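# Close the footlocker lid over three cartons, kept upright

## Task

Get the footlocker's lid completely closed with all three cartons inside it, and have the footlocker end up standing upright (not toppled or tilted). The lid must not drop shut from anything more than slightly open, nor be slammed. The result only counts if it stays that way on its own, without the robot holding anything in place.

## Robot and tools

Robot: a Hello Robot Stretch 3 with a single arm. It has a two-wheeled base (0.33 m long, 0.34 m wide), a lift that carries the arm up and down a mast, and a telescoping arm that reaches out to the robot's right side. The arm cannot move the gripper forward or back, so the base has to drive for that. The base cannot move sideways. A spin in place pivots on the point between the drive wheels, 0.05 m behind the front edge. With the arm pulled in and the wrist folded, the spin sweeps a radius of 0.28 m; an unfolded, level wrist reaches past that circle.

Frames: the base frame has its origin on the floor between the drive wheels, x forward, y left, z up. hand_pose is reported in this frame, at the point where the closed fingertips meet. With all wrist joints at zero, that hand frame has x up, y pointing back along the arm toward the mast, and z toward the robot's rear. The odometry frame is the base frame as it was when the scene began. Heading is positive to the left, from -3.142 to 3.142; odometry counts wheel turns only, so slipping looks like travel.

execute_actions takes "actions", a list holding exactly one action or nothing (empty: only report state and images), plus optional "cameras" (names from head_camera, nav_camera, wrist_camera or "all"; omitted or null means all, [] means none). An action may have:
- "base": exactly one of {"translate_m": d}, a relative drive of d metres from the base's last reported position, forward positive, -1 to 1; or {"rotate_rad": d}, a relative turn in place, counter-clockwise (left) positive, -3.2 to 3.2.
- "joints": absolute targets keyed by name, any subset: lift_m 0 to 1.1 (arm height on mast); arm_m 0 to 0.52 (extension); wrist_yaw_rad -1.345 to 4.42 (0 along the arm, positive toward the front, 3.0 folded over the base); wrist_pitch_rad -1.57 to 0.451 (0 level, negative tips fingers down); wrist_roll_rad -2.911 to 2.911 (0 fingers side by side); gripper_m -0.089 to 0.179 (larger is wider; the real fingertip gap is about 0.007 less when nearly shut and 0.025 less when fully open, zero below 0.007); head_pan_rad -3.953 to 1.73 (0 forward, positive left, -1.57 looks along the arm); head_tilt_rad -1.53 to 0.419 (negative looks down). Done tolerances: ±0.004 for lift, arm and gripper, ±0.02 for yaw, roll and head, ±0.05 for pitch.
- "contact_limits": {"arm_m": effort %, 1 to 100}, stopping the arm when its effort reaches that level (about the negative of it when retracting). Lower is softer; too low stops immediately. It also caps the arm's holding force until the next action.
Base and joint motions start together and may finish at different times; each action lasts at most 15 s. Anything left out may still be driving toward an earlier target. Unknown keys or out-of-range numbers reject the whole call and nothing moves. If a result reports a stop, later movement calls in the same reply are skipped.

wait: {"seconds": 0 to 10}; commands nothing and returns the same report. zoom_image: {"camera", "region": [x0, y0, x1, y1]} in pixels of that camera's latest full image, top-left origin, at most 504 by 504. finished_scene: {"scene": number}; ends the scene irreversibly once the robot has held the last command, and says whether the task succeeded. Replying without any tool call ends everything.

Result lines: base_status and joint_status tell how each motion ended: "done" (for the base, wheels turned the full amount, even if slipping), "off_target" (stopped short, may still push), "contact_stop", "time_out", "torque_fault". After the last three the old target is dropped. Arm and lift contact-stop on a firm push and then go slack until commanded again; a slack lift may sag under load or keep pressing. Base, wrist and head never contact-stop and keep pushing; a wrist servo pushed hard for several seconds switches off for 10 s (torque_fault). on_its_own covers uncommanded things; "held at" is a held target, not the actual position; an effort outside its rest range suggests pushing or carrying. motor_effort is percent of maximum, positive toward higher values, with peak in brackets; readings are noisy and biased. Positive wheel effort pushes forward. lidar_m: 12 distances in 30-degree sectors, first straight ahead, going counter-clockwise (4th left, 7th behind, 10th right), in a plane 0.17 m above the floor, range 0.15 to 12 m, "-" for nothing; it misses clear objects, thin legs and low things, and the robot's own parts can block sectors 5, 6, 9, 10. wrist_depth_mm (45 to 1000) and head_depth_mm (280 to 4000, image sideways) are 7x7 grids of median depths, read row by row from the top left. base_tilt gives forward/right lean in degrees (a fixed bias up to about 4). turned_by_wheels and turned_by_imu give turning since the last result. Cameras: head_camera and nav_camera move with the head; wrist_camera is on the gripper.

Speed: the base is fast only with lift_m under 0.30, arm_m under 0.03 and wrist_yaw_rad above 2.54; otherwise slow.

Gripper: to grasp, command below the object's width; to let go, command at least 0.02 more than where contact happened. Neither reading nor status proves a grasp; send a new value to re-squeeze.

Avoid: folding or unfolding the wrist unless lift_m is 0.32 to 0.95, pitch -0.4, roll near 0 (afterward the lift may drop to 0.25); yaw below -0.4 without pitch at -0.5 or lower. Pushing on something immovable with the gripper above about 0.45 m, repeating a push after a contact stop, or driving while gripping or pushing a fixed object can tip the robot; so can snagging furniture, especially when reversing. If it leans, back off in small steps, unload the gripper, and lower the lift to about 0.2. Lower the lid gently rather than letting it drop, avoid knocking the footlocker over, and avoid drops, hard hits and strong pushes. Loose objects may get nudged occasionally. The robot keeps holding its last command while you think.

Each tool is called after "Request:" by a JSON object that holds its "method" and its "body", one argument or row to a line.

## Session

Request:
{"method": "execute_actions", "body": {
  "actions": []
}}

Scene clock: 0.00 s.
base_odometry: x=+0.000 y=+0.000 heading=+0.000 (m, m, rad; odometry frame)
turned_by_wheels: +0.000 (rad since the last result)
turned_by_imu: +0.000 (rad since the last result)
base_tilt: forward=-0.7 right=-1.5 (deg)
lidar_m: 2.91 2.03 2.03 2.62 2.26 1.93 1.24 1.09 1.09 1.27 2.22 2.51
head_depth_mm: 1815 2687 2762 2743 2717 2738 2217 / 1831 2899 3020 2972 2970 2912 2187 / 1865 3173 3309 3297 3330 3155 2182 / 2054 3212 3633 3647 3626 3194 2186 / 2068 3194 3335 3486 3453 3257 2168 / 2075 2991 3057 3071 3111 3021 2134 / 2093 2778 2832 2840 2869 2821 2140
base_status: not commanded
joint_positions: lift_m=+0.302 arm_m=+0.003 wrist_yaw_rad=+3.030 wrist_pitch_rad=-0.414 wrist_roll_rad=+0.007 gripper_m=+0.037 head_pan_rad=+0.008 head_tilt_rad=+0.004
joint_status: not commanded
motor_effort: left_wheel=+0 right_wheel=+0 lift_m=+22 arm_m=-1 wrist_yaw_rad=+2 wrist_pitch_rad=+4 wrist_roll_rad=+0 gripper_m=+0 head_pan_rad=-1 head_tilt_rad=+1 (%)
hand_pose: x=+0.0039 y=+0.0758 z=+0.3153 quat_wxyz=(+0.184, +0.701, +0.106, +0.680) (m; base frame)
wrist_depth_mm: - - - - - - - / - - - - - - - / 976 994 950 952 937 957 921 / 765 766 746 755 746 732 728 / 642 628 - 625 635 609 595 / 537 535 - 542 - 514 512 / 474 - - - 452 452 448
pictures: head_camera (sideways: a quarter turn clockwise sets it upright), nav_camera (sideways: a quarter turn counterclockwise sets it upright), wrist_camera
Images, in order (width x height): head_camera 896x504, nav_camera 672x504, wrist_camera 644x364.

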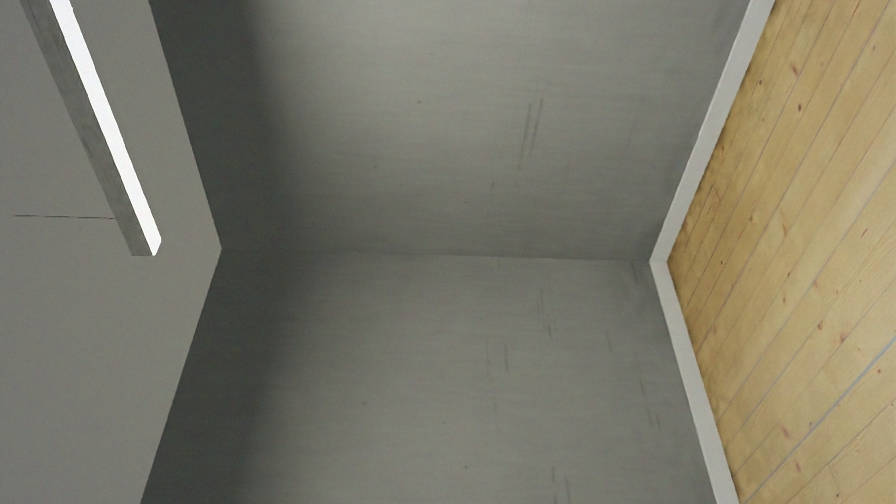

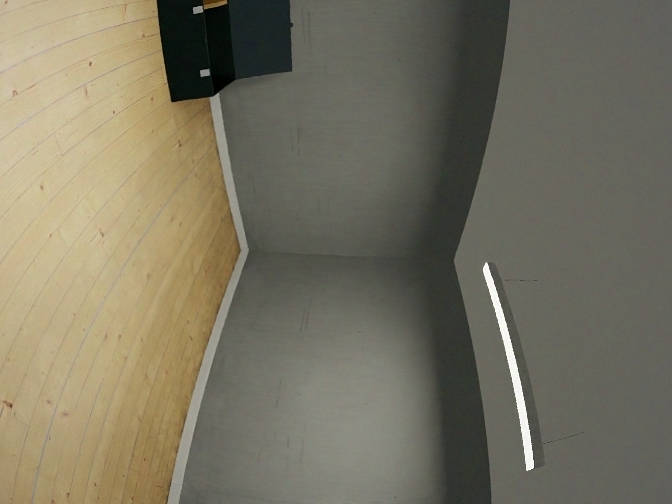

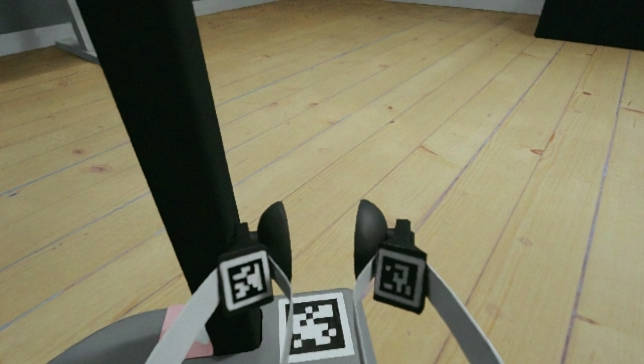

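Request:
{"method": "execute_actions", "body": {
  "actions": [
    {"base":{"rotate_rad":0.8},"joints":{"lift_m":0.27,"head_tilt_rad":-0.7}}
  ],
  "cameras": []
}}

Request:
{"method": "execute_actions", "body": {
  "actions": [
    {"base":{"translate_m":1.0}}
  ],
  "cameras": ["head_camera","nav_camera"]
}}

Scene clock: 2.07 s.
base_odometry: x=+0.000 y=+0.000 heading=+0.800 (m, m, rad; odometry frame)
turned_by_wheels: +0.800 (rad since the last result)
turned_by_imu: +0.810 (rad since the last result)
base_tilt: forward=-0.7 right=-1.6 (deg)
lidar_m: 2.03 2.79 1.88 2.26 1.49 1.12 1.09 1.14 1.60 2.50 2.61 2.10
head_depth_mm: 2306 2604 2451 1988 1607 1372 1184 / 2344 2450 2253 1970 1618 1367 1179 / 2344 2476 2257 1973 1618 1361 1180 / 2372 2492 2260 1975 1607 1363 1177 / 2367 2700 2424 1970 1608 1364 1174 / 2369 2710 2509 1963 1608 1362 1177 / 2418 2750 2478 1979 1608 1357 1176
base_status: done
joint_positions: lift_m=+0.270 arm_m=+0.003 wrist_yaw_rad=+3.030 wrist_pitch_rad=-0.414 wrist_roll_rad=+0.007 gripper_m=+0.037 head_pan_rad=+0.008 head_tilt_rad=-0.691
joint_status: all done
motor_effort: left_wheel=-2(7) right_wheel=+3(10) lift_m=+18(25) arm_m=-1(1) wrist_yaw_rad=+1(1) wrist_pitch_rad=+5(5) wrist_roll_rad=+0(0) gripper_m=-1(0) head_pan_rad=+0(0) head_tilt_rad=-4(47) (%)
hand_pose: x=+0.0038 y=+0.0757 z=+0.2837 quat_wxyz=(+0.185, +0.701, +0.106, +0.680) (m; base frame)
wrist_depth_mm: - - - - - - - / - - - - - - - / 909 905 885 874 868 851 853 / 709 712 703 701 686 675 664 / 586 583 - 571 592 564 561 / 494 507 - - - 478 477 / 442 - - - 421 421 416
pictures: none
No camera images: the call's "cameras" was empty. Leave "cameras" out to get every camera's image.

Scene clock: 7.07 s.
base_odometry: x=+0.697 y=+0.717 heading=+0.800 (m, m, rad; odometry frame)
turned_by_wheels: +0.000 (rad since the last result)
turned_by_imu: +0.006 (rad since the last result)
base_tilt: forward=-0.6 right=-1.5 (deg)
lidar_m: 1.02 1.75 2.31 1.82 2.34 2.14 2.09 2.19 2.61 2.52 2.30 1.06
head_depth_mm: 1423 1564 1675 1760 1507 1364 1182 / 1424 1575 1668 1803 1536 1360 1180 / 1448 1600 1687 1816 1527 1364 1181 / 1445 1588 1686 1537 1533 1361 1178 / 1454 1631 1821 1600 1565 1360 1180 / 1465 1667 1916 1961 1613 1362 1178 / 1472 1675 1931 1950 1614 1359 1176
base_status: done
joint_positions: lift_m=+0.270 arm_m=+0.003 wrist_yaw_rad=+3.030 wrist_pitch_rad=-0.415 wrist_roll_rad=+0.007 gripper_m=+0.037 head_pan_rad=+0.008 head_tilt_rad=-0.692
joint_status: not commanded
motor_effort: left_wheel=-1(5) right_wheel=+4(10) lift_m=+18(18) arm_m=-1(1) wrist_yaw_rad=+0(0) wrist_pitch_rad=+5(5) wrist_roll_rad=+0(0) gripper_m=+0(0) head_pan_rad=+1(0) head_tilt_rad=-5(5) (%)
hand_pose: x=+0.0038 y=+0.0757 z=+0.2836 quat_wxyz=(+0.185, +0.701, +0.106, +0.680) (m; base frame)
wrist_depth_mm: - - - - - - - / - - - - - - - / 910 896 882 868 880 854 841 / 714 705 699 694 678 685 666 / 587 583 - 569 590 565 559 / 497 510 - - - 478 477 / - - - - 419 420 415
pictures: head_camera (sideways: a quarter turn clockwise sets it upright), nav_camera (sideways: a quarter turn counterclockwise sets it upright)
Images, in order (width x height): head_camera 896x504, nav_camera 672x504.

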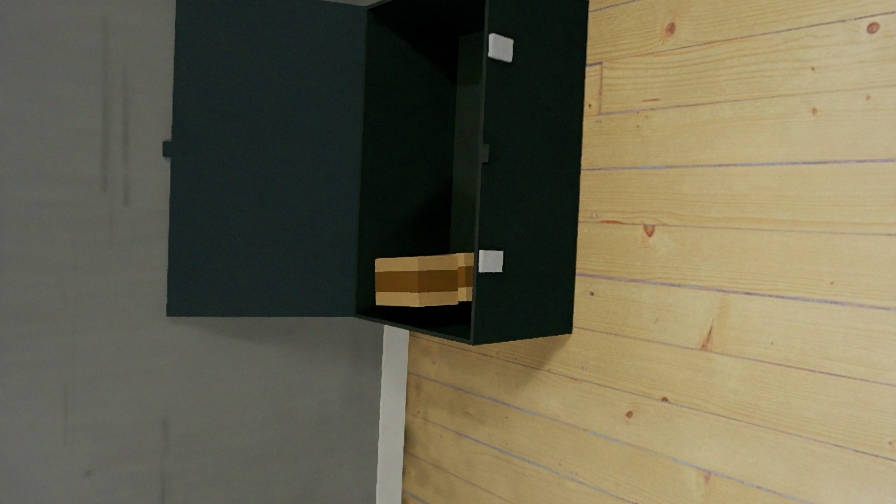

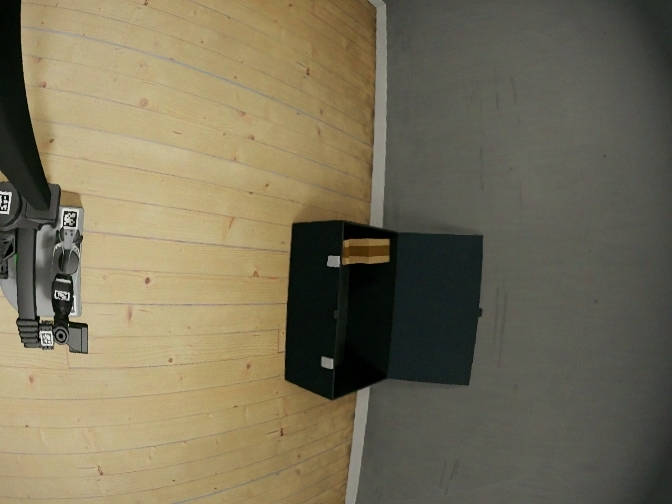

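Request:
{"method": "execute_actions", "body": {
  "actions": [
    {"base":{"translate_m":0.6}}
  ],
  "cameras": []
}}

Request:
{"method": "execute_actions", "body": {
  "actions": [
    {"base":{"rotate_rad":1.52},"joints":{"head_pan_rad":-1.57,"head_tilt_rad":-0.95,"lift_m":0.7}}
  ],
  "cameras": ["head_camera","nav_camera"]
}}

Request:
{"method": "execute_actions", "body": {
  "actions": [
    {"joints":{"wrist_yaw_rad":0,"gripper_m":0.179}}
  ],
  "cameras": []
}}

Request:
{"method": "execute_actions", "body": {
  "actions": [
    {"base":{"translate_m":0.08},"joints":{"wrist_pitch_rad":-1.0,"arm_m":0.2}}
  ]
}}

Scene clock: 11.30 s.
base_odometry: x=+1.115 y=+1.147 heading=+0.800 (m, m, rad; odometry frame)
turned_by_wheels: +0.000 (rad since the last result)
turned_by_imu: +0.004 (rad since the last result)
base_tilt: forward=-0.7 right=-1.6 (deg)
lidar_m: 0.42 0.44 1.57 2.22 2.32 2.76 2.69 2.81 2.63 2.55 0.59 0.44
head_depth_mm: 885 1002 1113 1185 1294 1341 1053 / 895 1008 1123 1190 1305 1343 1068 / 903 1018 1126 1199 1319 1345 1080 / 908 1027 1134 1205 1298 1310 1055 / 909 1026 1144 1226 1259 1075 1071 / 918 1043 1197 1416 1577 1302 1135 / 925 1052 1206 1437 1585 1361 1178
base_status: done
joint_positions: lift_m=+0.270 arm_m=+0.003 wrist_yaw_rad=+3.030 wrist_pitch_rad=-0.415 wrist_roll_rad=+0.007 gripper_m=+0.037 head_pan_rad=+0.008 head_tilt_rad=-0.692
joint_status: not commanded
motor_effort: left_wheel=-2(5) right_wheel=+4(10) lift_m=+18(18) arm_m=-1(1) wrist_yaw_rad=+1(0) wrist_pitch_rad=+5(5) wrist_roll_rad=+0(0) gripper_m=+0(1) head_pan_rad=+0(0) head_tilt_rad=-5(6) (%)
hand_pose: x=+0.0038 y=+0.0757 z=+0.2836 quat_wxyz=(+0.185, +0.701, +0.106, +0.680) (m; base frame)
wrist_depth_mm: - - - - - - - / - - - - - - - / 934 898 896 869 872 860 851 / 706 703 699 687 687 681 681 / 590 583 - 573 593 567 565 / 495 509 - - - 483 469 / - - - - 423 416 417
pictures: none
No camera images: the call's "cameras" was empty. Leave "cameras" out to get every camera's image.

Scene clock: 16.03 s.
base_odometry: x=+1.115 y=+1.147 heading=+2.319 (m, m, rad; odometry frame)
turned_by_wheels: +1.520 (rad since the last result)
turned_by_imu: +1.541 (rad since the last result)
base_tilt: forward=-0.6 right=-1.6 (deg)
lidar_m: 2.22 2.03 2.78 2.68 2.79 2.65 2.55 0.61 0.44 0.42 0.44 1.50
head_depth_mm: 981 1082 1205 1449 1353 - - / 987 1086 1205 1452 1380 - 1145 / 991 1091 1205 1455 1369 - - / 992 1090 1207 1425 1352 - - / 993 1088 1209 1120 1172 1215 1111 / 1000 1151 1450 1525 1335 1229 1115 / 999 1188 1463 1567 1377 1238 1118
base_status: done
joint_positions: lift_m=+0.700 arm_m=+0.003 wrist_yaw_rad=+3.030 wrist_pitch_rad=-0.415 wrist_roll_rad=+0.007 gripper_m=+0.037 head_pan_rad=-1.563 head_tilt_rad=-0.939
joint_status: all done
motor_effort: left_wheel=-2(6) right_wheel=+3(8) lift_m=+25(30) arm_m=-1(1) wrist_yaw_rad=+0(0) wrist_pitch_rad=+5(5) wrist_roll_rad=+0(0) gripper_m=+0(0) head_pan_rad=-2(49) head_tilt_rad=-7(29) (%)
hand_pose: x=+0.0038 y=+0.0757 z=+0.7132 quat_wxyz=(+0.185, +0.701, +0.106, +0.680) (m; base frame)
wrist_depth_mm: - - - - - - - / - - - - - - - / - - - - - - - / - - - - - - - / - - - - - - - / - - - - - 992 987 / 900 883 852 883 863 884 870
pictures: head_camera (sideways: a quarter turn clockwise sets it upright), nav_camera (sideways: a quarter turn counterclockwise sets it upright)
Images, in order (width x height): head_camera 896x504, nav_camera 672x504.

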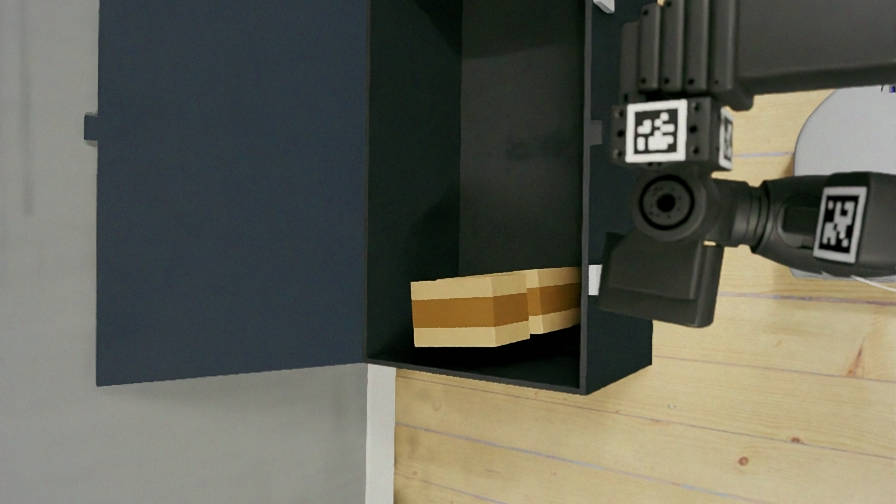

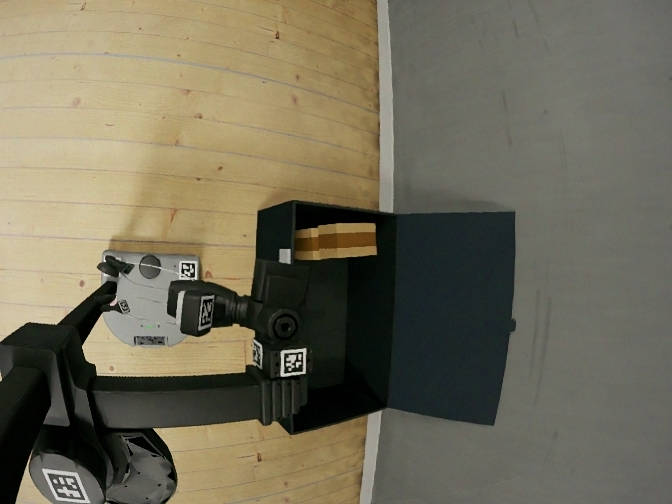

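Scene clock: 18.53 s.
base_odometry: x=+1.115 y=+1.147 heading=+2.319 (m, m, rad; odometry frame)
turned_by_wheels: +0.000 (rad since the last result)
turned_by_imu: +0.000 (rad since the last result)
base_tilt: forward=-0.7 right=-1.5 (deg)
lidar_m: 2.22 2.02 2.79 2.69 2.79 2.65 2.55 0.61 0.44 0.42 0.44 1.50
head_depth_mm: 984 1085 1203 1452 1353 - - / 985 1082 1206 1450 1360 - - / 990 1090 1212 1457 1390 - - / 992 1092 1216 1421 1321 1232 1160 / 996 1096 1217 1123 1170 1234 1113 / 996 1154 1455 1539 1338 1231 1117 / 1001 1181 1463 1562 1388 1236 1110
base_status: not commanded
joint_positions: lift_m=+0.700 arm_m=+0.003 wrist_yaw_rad=+0.002 wrist_pitch_rad=-0.415 wrist_roll_rad=+0.007 gripper_m=+0.179 head_pan_rad=-1.563 head_tilt_rad=-0.939
joint_status: all done
motor_effort: left_wheel=-1(2) right_wheel=+3(3) lift_m=+25(25) arm_m=-1(1) wrist_yaw_rad=-2(2) wrist_pitch_rad=+5(5) wrist_roll_rad=+0(0) gripper_m=+0(85) head_pan_rad=-3(3) head_tilt_rad=-6(6) (%)
hand_pose: x=-0.0210 y=-0.3725 z=+0.7132 quat_wxyz=(+0.690, +0.146, -0.694, -0.146) (m; base frame)
wrist_depth_mm: 759 752 720 718 725 727 782 / 832 846 733 751 748 745 857 / 902 920 767 759 770 779 962 / - - 787 793 793 798 - / - - 819 846 866 860 - / - - 553 947 969 943 - / 869 878 579 856 874 836 690
pictures: none
No camera images: the call's "cameras" was empty. Leave "cameras" out to get every camera's image.

Scene clock: 21.23 s.
base_odometry: x=+1.061 y=+1.206 heading=+2.319 (m, m, rad; odometry frame)
turned_by_wheels: +0.000 (rad since the last result)
turned_by_imu: +0.000 (rad since the last result)
base_tilt: forward=-0.6 right=-1.6 (deg)
lidar_m: 2.14 1.96 2.79 2.69 2.79 2.73 2.62 0.61 0.44 0.42 0.43 1.50
head_depth_mm: 984 1085 1199 1453 1375 - - / 986 1082 1184 - 1354 1224 1148 / 986 1088 1193 - 1350 1234 - / 991 1088 1214 1102 1134 1238 1162 / 996 1116 1321 1428 1311 1232 1113 / 996 1188 1452 1557 1375 1228 1117 / 1000 1186 1454 1571 1374 1231 1115
base_status: done
joint_positions: lift_m=+0.700 arm_m=+0.200 wrist_yaw_rad=+0.001 wrist_pitch_rad=-1.002 wrist_roll_rad=+0.007 gripper_m=+0.179 head_pan_rad=-1.563 head_tilt_rad=-0.939
joint_status: all done
motor_effort: left_wheel=-2(3) right_wheel=+3(8) lift_m=+25(25) arm_m=+2(1) wrist_yaw_rad=-1(2) wrist_pitch_rad=+1(6) wrist_roll_rad=+0(0) gripper_m=+0(0) head_pan_rad=-4(4) head_tilt_rad=-7(6) (%)
hand_pose: x=-0.0215 y=-0.4623 z=+0.6096 quat_wxyz=(+0.618, +0.339, -0.622, -0.341) (m; base frame)
wrist_depth_mm: 814 823 575 567 562 573 577 / 914 948 633 672 698 713 688 / 901 894 466 816 856 845 748 / 827 838 441 792 814 812 750 / 793 788 546 760 756 761 729 / 754 759 608 737 736 741 - / 710 730 707 707 717 710 703
pictures: head_camera (sideways: a quarter turn clockwise sets it upright), nav_camera (sideways: a quarter turn counterclockwise sets it upright), wrist_camera
Images, in order (width x height): head_camera 896x504, nav_camera 672x504, wrist_camera 644x364.

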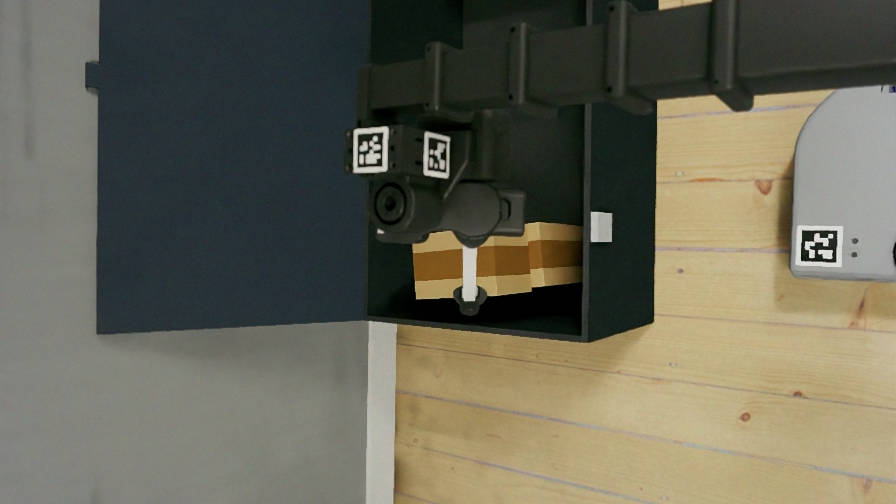

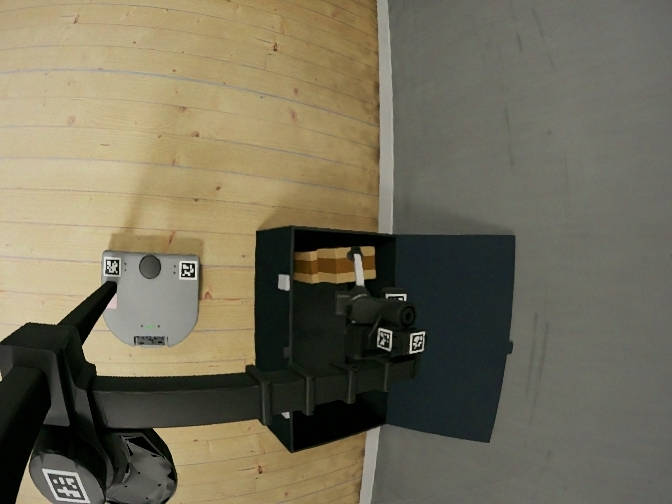

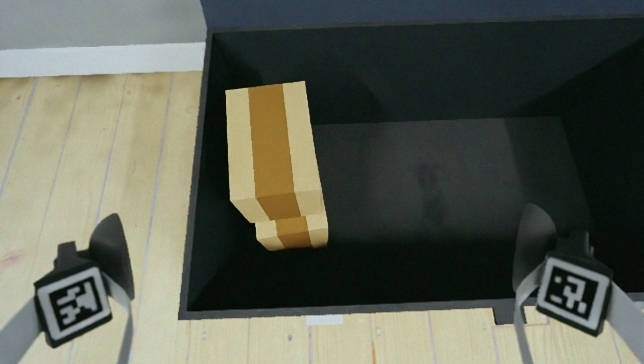

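Request:
{"method": "execute_actions", "body": {
  "actions": [
    {"base":{"translate_m":0.068},"joints":{"wrist_pitch_rad":-1.3,"arm_m":0.42,"lift_m":0.58}}
  ]
}}

Scene clock: 24.50 s.
base_odometry: x=+1.014 y=+1.256 heading=+2.319 (m, m, rad; odometry frame)
turned_by_wheels: +0.000 (rad since the last result)
turned_by_imu: +0.000 (rad since the last result)
base_tilt: forward=-0.6 right=-1.5 (deg)
lidar_m: 2.07 1.90 2.79 2.68 2.79 2.80 2.70 0.61 0.44 0.42 1.11 1.50
head_depth_mm: 982 1079 1196 1451 1354 1223 1113 / 987 1085 1200 1427 - - - / 988 1082 - 1354 1153 1237 - / 993 1086 1197 1172 1157 1235 1161 / 996 1176 1440 1562 1373 1235 1119 / 993 1190 1460 1559 1376 1233 1112 / 1000 1184 1450 1572 1380 1235 1115
base_status: done
joint_positions: lift_m=+0.580 arm_m=+0.420 wrist_yaw_rad=+0.001 wrist_pitch_rad=-1.298 wrist_roll_rad=+0.007 gripper_m=+0.179 head_pan_rad=-1.563 head_tilt_rad=-0.939
joint_status: all done
motor_effort: left_wheel=-2(4) right_wheel=+3(9) lift_m=+18(24) arm_m=+2(0) wrist_yaw_rad=+0(0) wrist_pitch_rad=-1(2) wrist_roll_rad=+0(0) gripper_m=+0(0) head_pan_rad=-5(4) head_tilt_rad=-6(8) (%)
hand_pose: x=-0.0216 y=-0.6105 z=+0.4657 quat_wxyz=(+0.561, +0.426, -0.565, -0.429) (m; base frame)
wrist_depth_mm: 657 657 398 456 459 474 484 / 654 652 348 262 630 620 621 / 650 641 303 258 620 617 622 / 640 637 336 256 614 609 617 / 639 626 331 253 617 608 617 / 633 623 368 251 604 606 - / 623 628 412 497 489 475 428
pictures: head_camera (sideways: a quarter turn clockwise sets it upright), nav_camera (sideways: a quarter turn counterclockwise sets it upright), wrist_camera
Images, in order (width x height): head_camera 896x504, nav_camera 672x504, wrist_camera 644x364.

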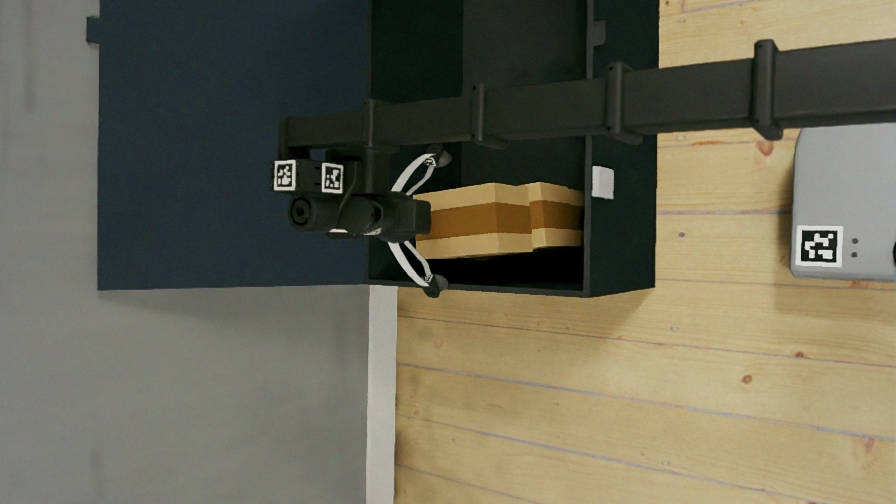

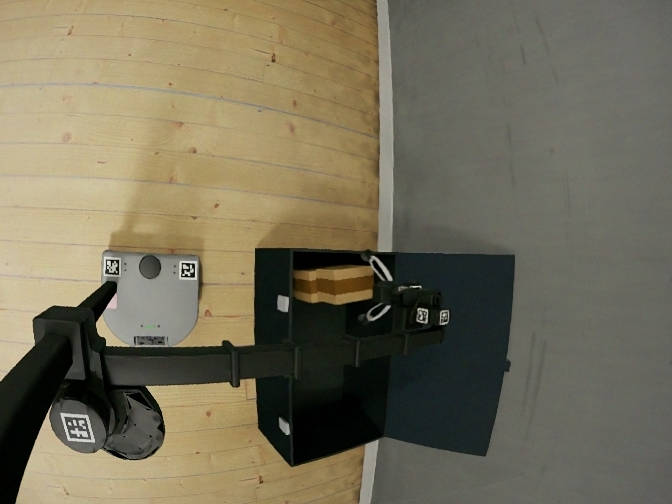

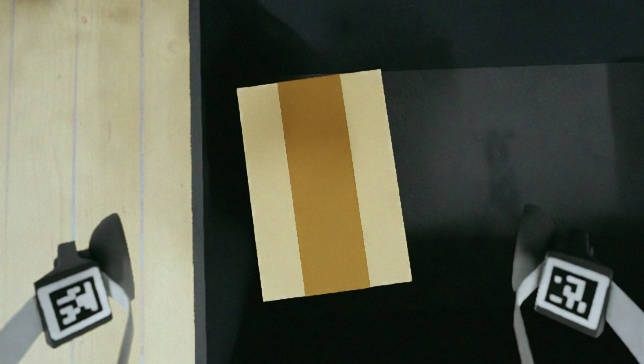

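Request:
{"method": "execute_actions", "body": {
  "actions": [
    {"joints":{"wrist_roll_rad":-0.14,"arm_m":0.445,"lift_m":0.52,"gripper_m":0.155}}
  ],
  "cameras": ["wrist_camera","head_camera"]
}}

Scene clock: 26.17 s.
base_odometry: x=+1.014 y=+1.256 heading=+2.319 (m, m, rad; odometry frame)
turned_by_wheels: +0.000 (rad since the last result)
turned_by_imu: +0.000 (rad since the last result)
base_tilt: forward=-0.6 right=-1.4 (deg)
lidar_m: 2.07 1.90 2.79 2.68 2.80 2.80 2.69 0.61 0.44 0.42 1.10 1.49
head_depth_mm: 983 1084 1201 1450 1356 1211 1110 / 984 1087 1192 1452 1348 - - / 988 1090 1173 1358 1151 1239 - / 991 1087 1193 1168 1154 1235 1165 / 998 1181 1449 1557 1384 1229 1111 / 995 1186 1450 1565 1385 1231 1119 / 999 1182 1459 1555 1378 1233 1118
base_status: not commanded
joint_positions: lift_m=+0.520 arm_m=+0.445 wrist_yaw_rad=+0.001 wrist_pitch_rad=-1.298 wrist_roll_rad=-0.134 gripper_m=+0.155 head_pan_rad=-1.563 head_tilt_rad=-0.939
joint_status: all done
motor_effort: left_wheel=-1(2) right_wheel=+3(2) lift_m=+18(18) arm_m=+2(3) wrist_yaw_rad=+0(0) wrist_pitch_rad=-1(1) wrist_roll_rad=-3(2) gripper_m=+0(81) head_pan_rad=-3(3) head_tilt_rad=-7(7) (%)
hand_pose: x=-0.0216 y=-0.6355 z=+0.4056 quat_wxyz=(+0.600, +0.455, -0.524, -0.398) (m; base frame)
wrist_depth_mm: 578 583 335 408 386 368 349 / 572 576 281 492 494 507 471 / 566 573 196 196 200 577 576 / 563 568 195 195 198 565 567 / 556 562 193 193 196 564 559 / 560 249 192 192 194 556 557 / 547 274 190 190 192 549 557
pictures: head_camera (sideways: a quarter turn clockwise sets it upright), wrist_camera
Images, in order (width x height): head_camera 896x504, wrist_camera 644x364.

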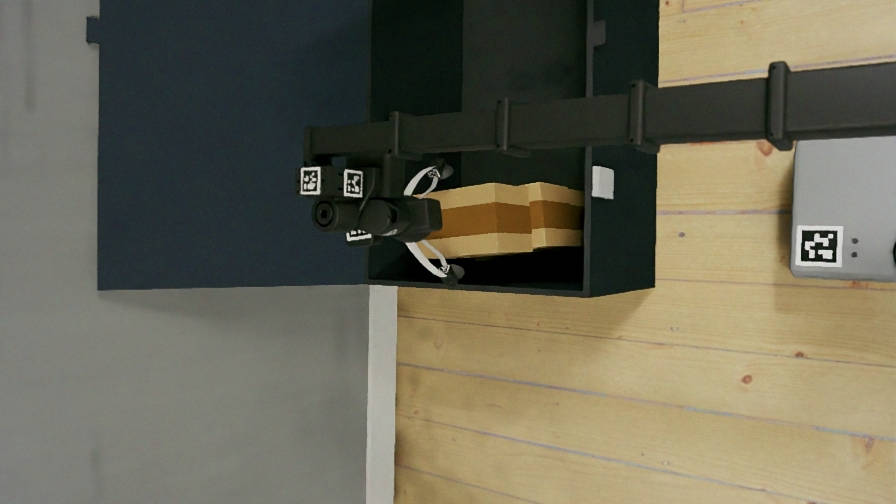

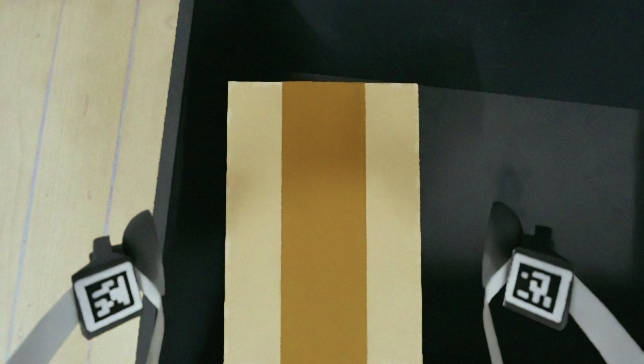

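Request:
{"method": "execute_actions", "body": {
  "actions": [
    {"joints":{"arm_m":0.435,"lift_m":0.455,"gripper_m":0.135}}
  ],
  "cameras": ["wrist_camera"]
}}

Request:
{"method": "execute_actions", "body": {
  "actions": [
    {"joints":{"gripper_m":0.03}}
  ],
  "cameras": ["wrist_camera"]
}}

Request:
{"method": "execute_actions", "body": {
  "actions": [
    {"joints":{"lift_m":0.475}}
  ],
  "cameras": ["wrist_camera","head_camera"]
}}

Scene clock: 27.83 s.
base_odometry: x=+1.014 y=+1.256 heading=+2.319 (m, m, rad; odometry frame)
turned_by_wheels: +0.000 (rad since the last result)
turned_by_imu: +0.000 (rad since the last result)
base_tilt: forward=-0.7 right=-1.5 (deg)
lidar_m: 2.07 1.90 2.79 2.67 2.80 2.81 2.69 0.61 0.44 0.42 1.10 1.50
head_depth_mm: 984 1079 1199 1445 1355 1225 1109 / 982 1084 1202 1447 1351 1228 - / 989 1089 1192 1268 1151 1232 - / 991 1086 1214 1238 1151 1235 1162 / 994 1181 1461 1564 1374 1231 1115 / 991 1186 1458 1559 1376 1233 1113 / 996 1191 1461 1564 1376 1234 1113
base_status: not commanded
joint_positions: lift_m=+0.455 arm_m=+0.435 wrist_yaw_rad=+0.001 wrist_pitch_rad=-1.298 wrist_roll_rad=-0.134 gripper_m=+0.135 head_pan_rad=-1.563 head_tilt_rad=-0.939
joint_status: all done
motor_effort: left_wheel=-2(2) right_wheel=+3(3) lift_m=+18(18) arm_m=-4(5) wrist_yaw_rad=+0(0) wrist_pitch_rad=+0(0) wrist_roll_rad=-3(3) gripper_m=+0(77) head_pan_rad=-3(3) head_tilt_rad=-7(7) (%)
hand_pose: x=-0.0216 y=-0.6260 z=+0.3407 quat_wxyz=(+0.600, +0.455, -0.524, -0.398) (m; base frame)
wrist_depth_mm: 513 200 132 133 134 378 367 / 506 191 130 131 134 504 493 / 500 196 130 131 132 500 506 / 495 188 129 129 131 497 505 / 490 168 128 128 130 495 496 / 487 - 127 127 129 - 494 / 482 206 125 126 128 483 490
pictures: wrist_camera
Images, in order (width x height): wrist_camera 644x364.

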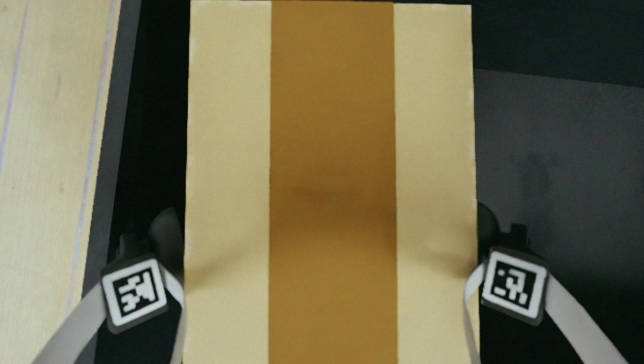

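Scene clock: 29.37 s.
base_odometry: x=+1.014 y=+1.256 heading=+2.319 (m, m, rad; odometry frame)
turned_by_wheels: +0.000 (rad since the last result)
turned_by_imu: +0.000 (rad since the last result)
base_tilt: forward=-0.7 right=-1.5 (deg)
lidar_m: 2.07 1.89 2.78 2.68 2.80 2.80 2.69 0.61 0.44 0.42 1.11 1.50
head_depth_mm: 980 1080 1200 1454 1352 1216 1114 / 986 1083 1202 1450 1350 1224 - / 987 1087 1187 1278 1150 1236 - / 986 1093 1211 1233 1156 1236 1164 / 994 1177 1444 1559 1383 1228 1114 / 1000 1177 1457 1567 1378 1232 1113 / 995 1182 1455 1562 1380 1233 1112
base_status: not commanded
joint_positions: lift_m=+0.455 arm_m=+0.435 wrist_yaw_rad=+0.000 wrist_pitch_rad=-1.298 wrist_roll_rad=-0.134 gripper_m=+0.032 head_pan_rad=-1.563 head_tilt_rad=-0.939
joint_status: all done
motor_effort: left_wheel=-4(4) right_wheel=+8(9) lift_m=+18(18) arm_m=-4(4) wrist_yaw_rad=+0(1) wrist_pitch_rad=-1(0) wrist_roll_rad=-3(3) gripper_m=-36(99) head_pan_rad=-3(4) head_tilt_rad=-5(7) (%)
hand_pose: x=-0.0216 y=-0.6260 z=+0.3407 quat_wxyz=(+0.600, +0.455, -0.524, -0.398) (m; base frame)
wrist_depth_mm: 511 201 132 133 135 377 368 / 507 192 131 132 133 503 500 / 498 197 130 131 133 501 509 / 499 189 129 129 131 500 506 / 491 178 128 129 130 494 491 / 489 - 127 128 129 - 492 / 486 224 126 126 128 489 486
pictures: wrist_camera
Images, in order (width x height): wrist_camera 644x364.

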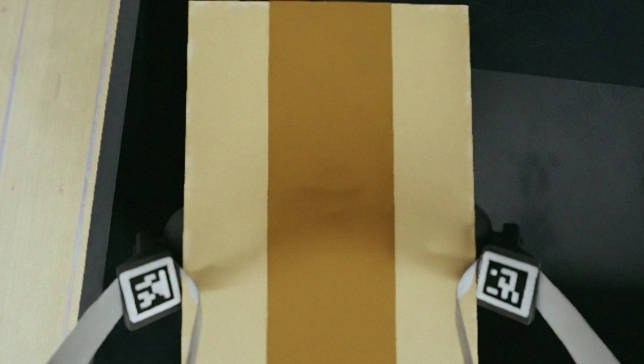

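Scene clock: 30.30 s.
base_odometry: x=+1.014 y=+1.256 heading=+2.319 (m, m, rad; odometry frame)
turned_by_wheels: +0.000 (rad since the last result)
turned_by_imu: +0.000 (rad since the last result)
base_tilt: forward=-0.6 right=-1.4 (deg)
lidar_m: 2.07 1.90 2.79 2.67 2.79 2.80 2.70 0.61 0.44 0.42 1.10 1.50
head_depth_mm: 981 1080 1198 1449 1359 1220 1108 / 980 1082 1199 1452 1361 1227 - / 988 1086 1184 1265 1153 1239 - / 990 1085 1203 1238 1151 1233 1158 / 995 1180 1441 1569 1383 1227 1112 / 997 1182 1450 1565 1374 1238 1118 / 999 1187 1467 1559 1381 1230 1114
base_status: not commanded
joint_positions: lift_m=+0.475 arm_m=+0.435 wrist_yaw_rad=-0.001 wrist_pitch_rad=-1.317 wrist_roll_rad=-0.134 gripper_m=+0.035 head_pan_rad=-1.563 head_tilt_rad=-0.939
joint_status: all done
motor_effort: left_wheel=-1(4) right_wheel=+3(9) lift_m=+30(31) arm_m=-3(4) wrist_yaw_rad=+1(1) wrist_pitch_rad=+6(7) wrist_roll_rad=-3(3) gripper_m=-32(35) head_pan_rad=-3(4) head_tilt_rad=-6(7) (%)
hand_pose: x=-0.0216 y=-0.6212 z=+0.3591 quat_wxyz=(+0.595, +0.461, -0.520, -0.403) (m; base frame)
wrist_depth_mm: 524 218 140 141 142 405 384 / 522 225 138 138 139 519 523 / 516 214 136 136 137 515 521 / 515 222 133 134 134 516 518 / 508 192 131 131 132 508 511 / 508 - 129 129 130 - 513 / 506 191 127 127 128 505 517
pictures: head_camera (sideways: a quarter turn clockwise sets it upright), wrist_camera
Images, in order (width x height): head_camera 896x504, wrist_camera 644x364.

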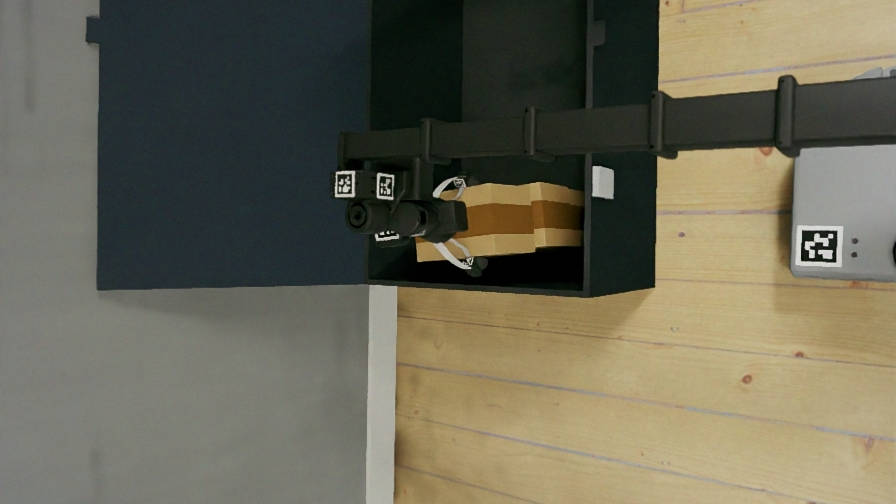

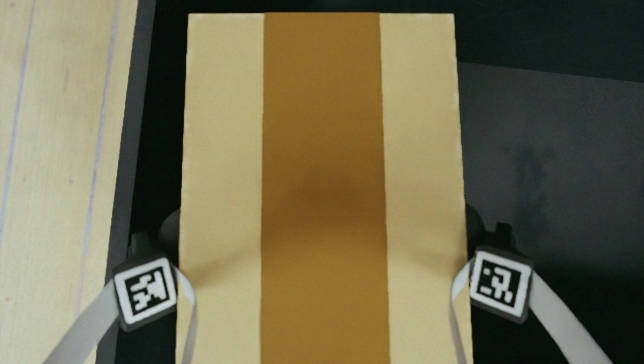

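Request:
{"method": "execute_actions", "body": {
  "actions": [
    {"base":{"translate_m":-0.25},"joints":{"gripper_m":0.015,"lift_m":0.485}}
  ],
  "cameras": ["head_camera"]
}}

Request:
{"method": "execute_actions", "body": {
  "actions": [
    {"joints":{"lift_m":0.24}}
  ],
  "cameras": ["wrist_camera","head_camera"]
}}

Scene clock: 34.27 s.
base_odometry: x=+1.184 y=+1.073 heading=+2.319 (m, m, rad; odometry frame)
turned_by_wheels: +0.000 (rad since the last result)
turned_by_imu: +0.000 (rad since the last result)
base_tilt: forward=-0.6 right=-1.5 (deg)
lidar_m: 2.32 2.12 2.79 2.70 2.79 2.55 2.45 0.61 0.44 0.42 0.44 1.50
head_depth_mm: 983 1087 1206 1362 1269 1222 1110 / 989 1089 1204 1446 1354 1239 - / 987 1087 1191 1418 1168 1231 - / 994 1093 1206 1317 1174 1229 1162 / 999 1095 1218 1377 1183 1237 1120 / 1000 1099 1215 1282 1184 1234 1112 / 1004 1191 1459 1566 1340 1233 1112
base_status: done
joint_positions: lift_m=+0.485 arm_m=+0.435 wrist_yaw_rad=-0.001 wrist_pitch_rad=-1.317 wrist_roll_rad=-0.134 gripper_m=+0.031 head_pan_rad=-1.563 head_tilt_rad=-0.939
joint_status: gripper_m off_target (ended at +0.031, target +0.015); the others done
on_its_own: gripper_m is held at +0.029, not at your +0.015, by its stall guard, which is still easing
motor_effort: left_wheel=-1(4) right_wheel=+4(3) lift_m=+30(31) arm_m=-4(4) wrist_yaw_rad=+1(1) wrist_pitch_rad=+7(7) wrist_roll_rad=-3(3) gripper_m=-34(99) head_pan_rad=-3(4) head_tilt_rad=-7(8) (%)
hand_pose: x=-0.0216 y=-0.6212 z=+0.3691 quat_wxyz=(+0.595, +0.461, -0.520, -0.403) (m; base frame)
wrist_depth_mm: 278 496 141 141 142 411 389 / 271 363 138 138 139 526 504 / 270 361 136 136 137 524 527 / 269 356 133 133 134 521 515 / 268 327 131 131 132 527 506 / 270 - 129 129 130 - 495 / 424 409 127 127 128 510 464
pictures: head_camera (sideways: a quarter turn clockwise sets it upright)
Images, in order (width x height): head_camera 896x504.

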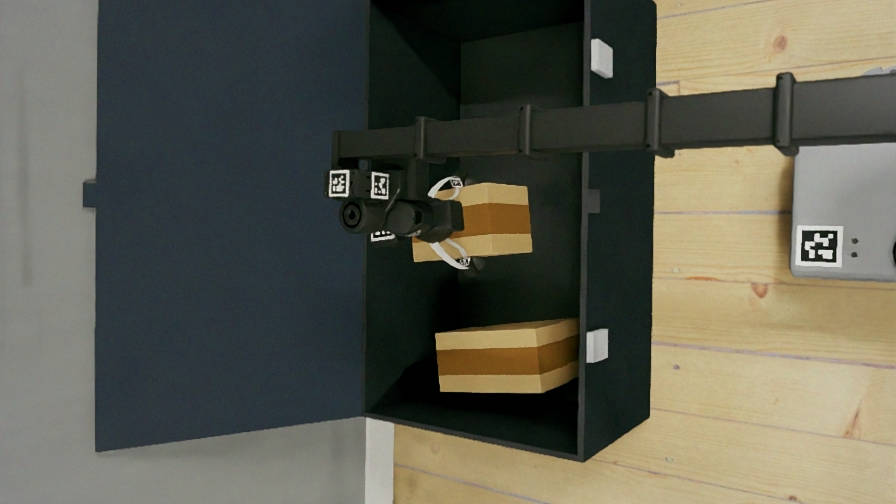

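Scene clock: 37.33 s.
base_odometry: x=+1.184 y=+1.073 heading=+2.319 (m, m, rad; odometry frame)
turned_by_wheels: +0.000 (rad since the last result)
turned_by_imu: +0.000 (rad since the last result)
base_tilt: forward=-0.6 right=-1.3 (deg)
lidar_m: 2.32 2.12 2.78 2.70 2.79 2.54 2.44 0.61 0.44 0.42 0.44 1.50
head_depth_mm: 987 1084 1212 1362 1271 1230 1115 / 988 1089 1206 1452 1352 1232 1141 / 990 1094 1209 1415 1163 1238 - / 994 1093 1213 1420 1196 1226 1160 / 996 1092 1218 1375 1179 1235 1120 / 998 1102 1226 1286 1181 1229 1111 / 1005 1190 1469 1566 1335 1228 1117
base_status: not commanded
joint_positions: lift_m=+0.240 arm_m=+0.435 wrist_yaw_rad=-0.001 wrist_pitch_rad=-1.317 wrist_roll_rad=-0.134 gripper_m=+0.048 head_pan_rad=-1.563 head_tilt_rad=-0.939
joint_status: all done
on_its_own: gripper_m is held at +0.046, not at your +0.015, by its stall guard, which is still easing
motor_effort: left_wheel=-1(1) right_wheel=+4(3) lift_m=+23(28) arm_m=-3(4) wrist_yaw_rad=+1(1) wrist_pitch_rad=+7(7) wrist_roll_rad=-3(3) gripper_m=-28(34) head_pan_rad=-3(5) head_tilt_rad=-7(7) (%)
hand_pose: x=-0.0216 y=-0.6212 z=+0.1245 quat_wxyz=(+0.595, +0.461, -0.520, -0.403) (m; base frame)
wrist_depth_mm: 257 266 141 141 142 277 280 / 252 264 138 139 140 274 279 / 249 264 136 136 137 274 277 / 245 262 133 134 135 271 275 / 242 262 131 131 133 270 273 / 256 - 129 129 130 - 271 / 257 258 126 127 128 266 270
pictures: head_camera (sideways: a quarter turn clockwise sets it upright), wrist_camera
Images, in order (width x height): head_camera 896x504, wrist_camera 644x364.

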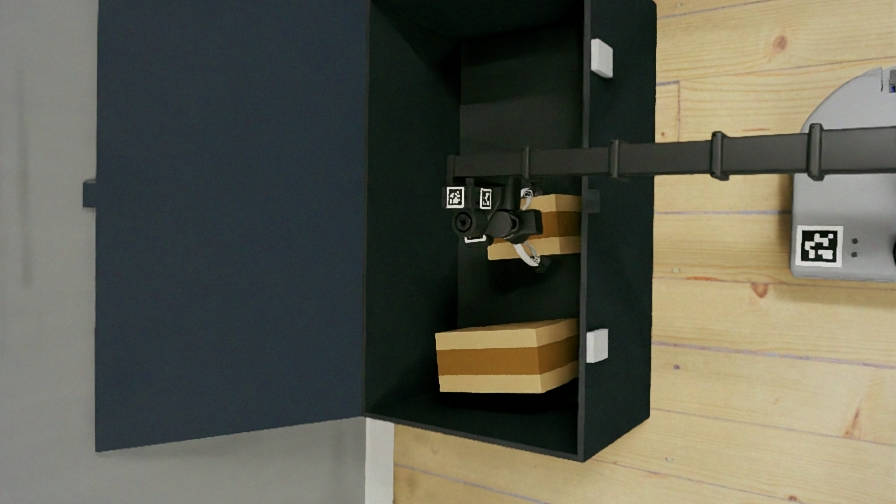

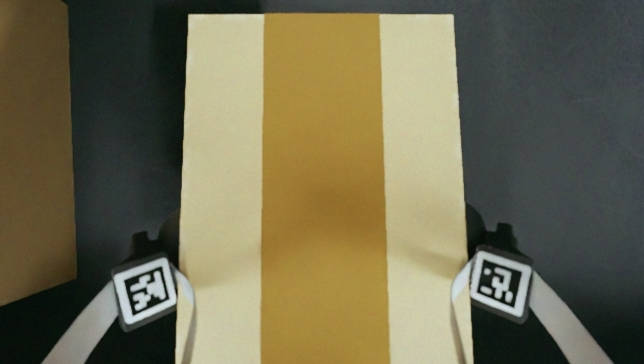

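Request:
{"method": "execute_actions", "body": {
  "actions": [
    {"joints":{"lift_m":0.215}}
  ],
  "cameras": []
}}

Request:
{"method": "execute_actions", "body": {
  "actions": [
    {"joints":{"gripper_m":0.14}}
  ],
  "cameras": []
}}

Request:
{"method": "execute_actions", "body": {
  "actions": [
    {"joints":{"lift_m":0.75,"wrist_roll_rad":0}}
  ],
  "cameras": ["wrist_camera"]
}}

Request:
{"method": "execute_actions", "body": {
  "actions": [
    {"base":{"translate_m":-0.025},"joints":{"wrist_pitch_rad":-0.3,"arm_m":0.36,"gripper_m":0.09,"head_tilt_rad":-0.7}}
  ]
}}

Scene clock: 38.97 s.
base_odometry: x=+1.184 y=+1.073 heading=+2.319 (m, m, rad; odometry frame)
turned_by_wheels: +0.000 (rad since the last result)
turned_by_imu: +0.000 (rad since the last result)
base_tilt: forward=-0.7 right=-1.5 (deg)
lidar_m: 2.32 2.12 2.79 2.70 2.79 2.54 2.44 0.61 0.44 0.42 0.44 1.50
head_depth_mm: 986 1087 1205 1362 1272 1232 1112 / 985 1089 1203 1450 1350 1233 1144 / 991 1090 1204 1418 1247 1237 - / 995 1092 1213 1429 1206 1233 1166 / 999 1090 1225 1379 1177 1232 1114 / 999 1097 1211 1278 1184 1232 1116 / 999 1193 1459 1566 1342 1233 1114
base_status: not commanded
joint_positions: lift_m=+0.220 arm_m=+0.435 wrist_yaw_rad=-0.001 wrist_pitch_rad=-1.316 wrist_roll_rad=-0.134 gripper_m=+0.054 head_pan_rad=-1.563 head_tilt_rad=-0.939
joint_status: lift_m contact_stop (moved -0.020 of -0.025)
on_its_own: gripper_m is held at +0.053, not at your +0.015, by its stall guard, which is still easing; lift_m is slack since a contact_stop, until your next command for it (your +0.215 is given up)
motor_effort: left_wheel=-3(5) right_wheel=+7(11) lift_m=+21(19) arm_m=-1(4) wrist_yaw_rad=+0(1) wrist_pitch_rad=+6(8) wrist_roll_rad=-3(3) gripper_m=-26(27) head_pan_rad=-4(2) head_tilt_rad=-7(7) (%)
hand_pose: x=-0.0216 y=-0.6213 z=+0.1050 quat_wxyz=(+0.596, +0.460, -0.521, -0.403) (m; base frame)
wrist_depth_mm: 249 251 132 133 134 260 260 / 246 248 131 132 133 255 260 / 245 249 130 131 132 254 256 / 245 246 130 130 131 254 256 / 242 242 129 129 131 252 254 / 240 - 128 129 130 - 253 / 239 242 127 128 129 250 252
pictures: none
No camera images: the call's "cameras" was empty. Leave "cameras" out to get every camera's image.

not run: a stop came earlier in this reply.

not run: a stop came earlier in this reply.

not run: a stop came earlier in this reply.


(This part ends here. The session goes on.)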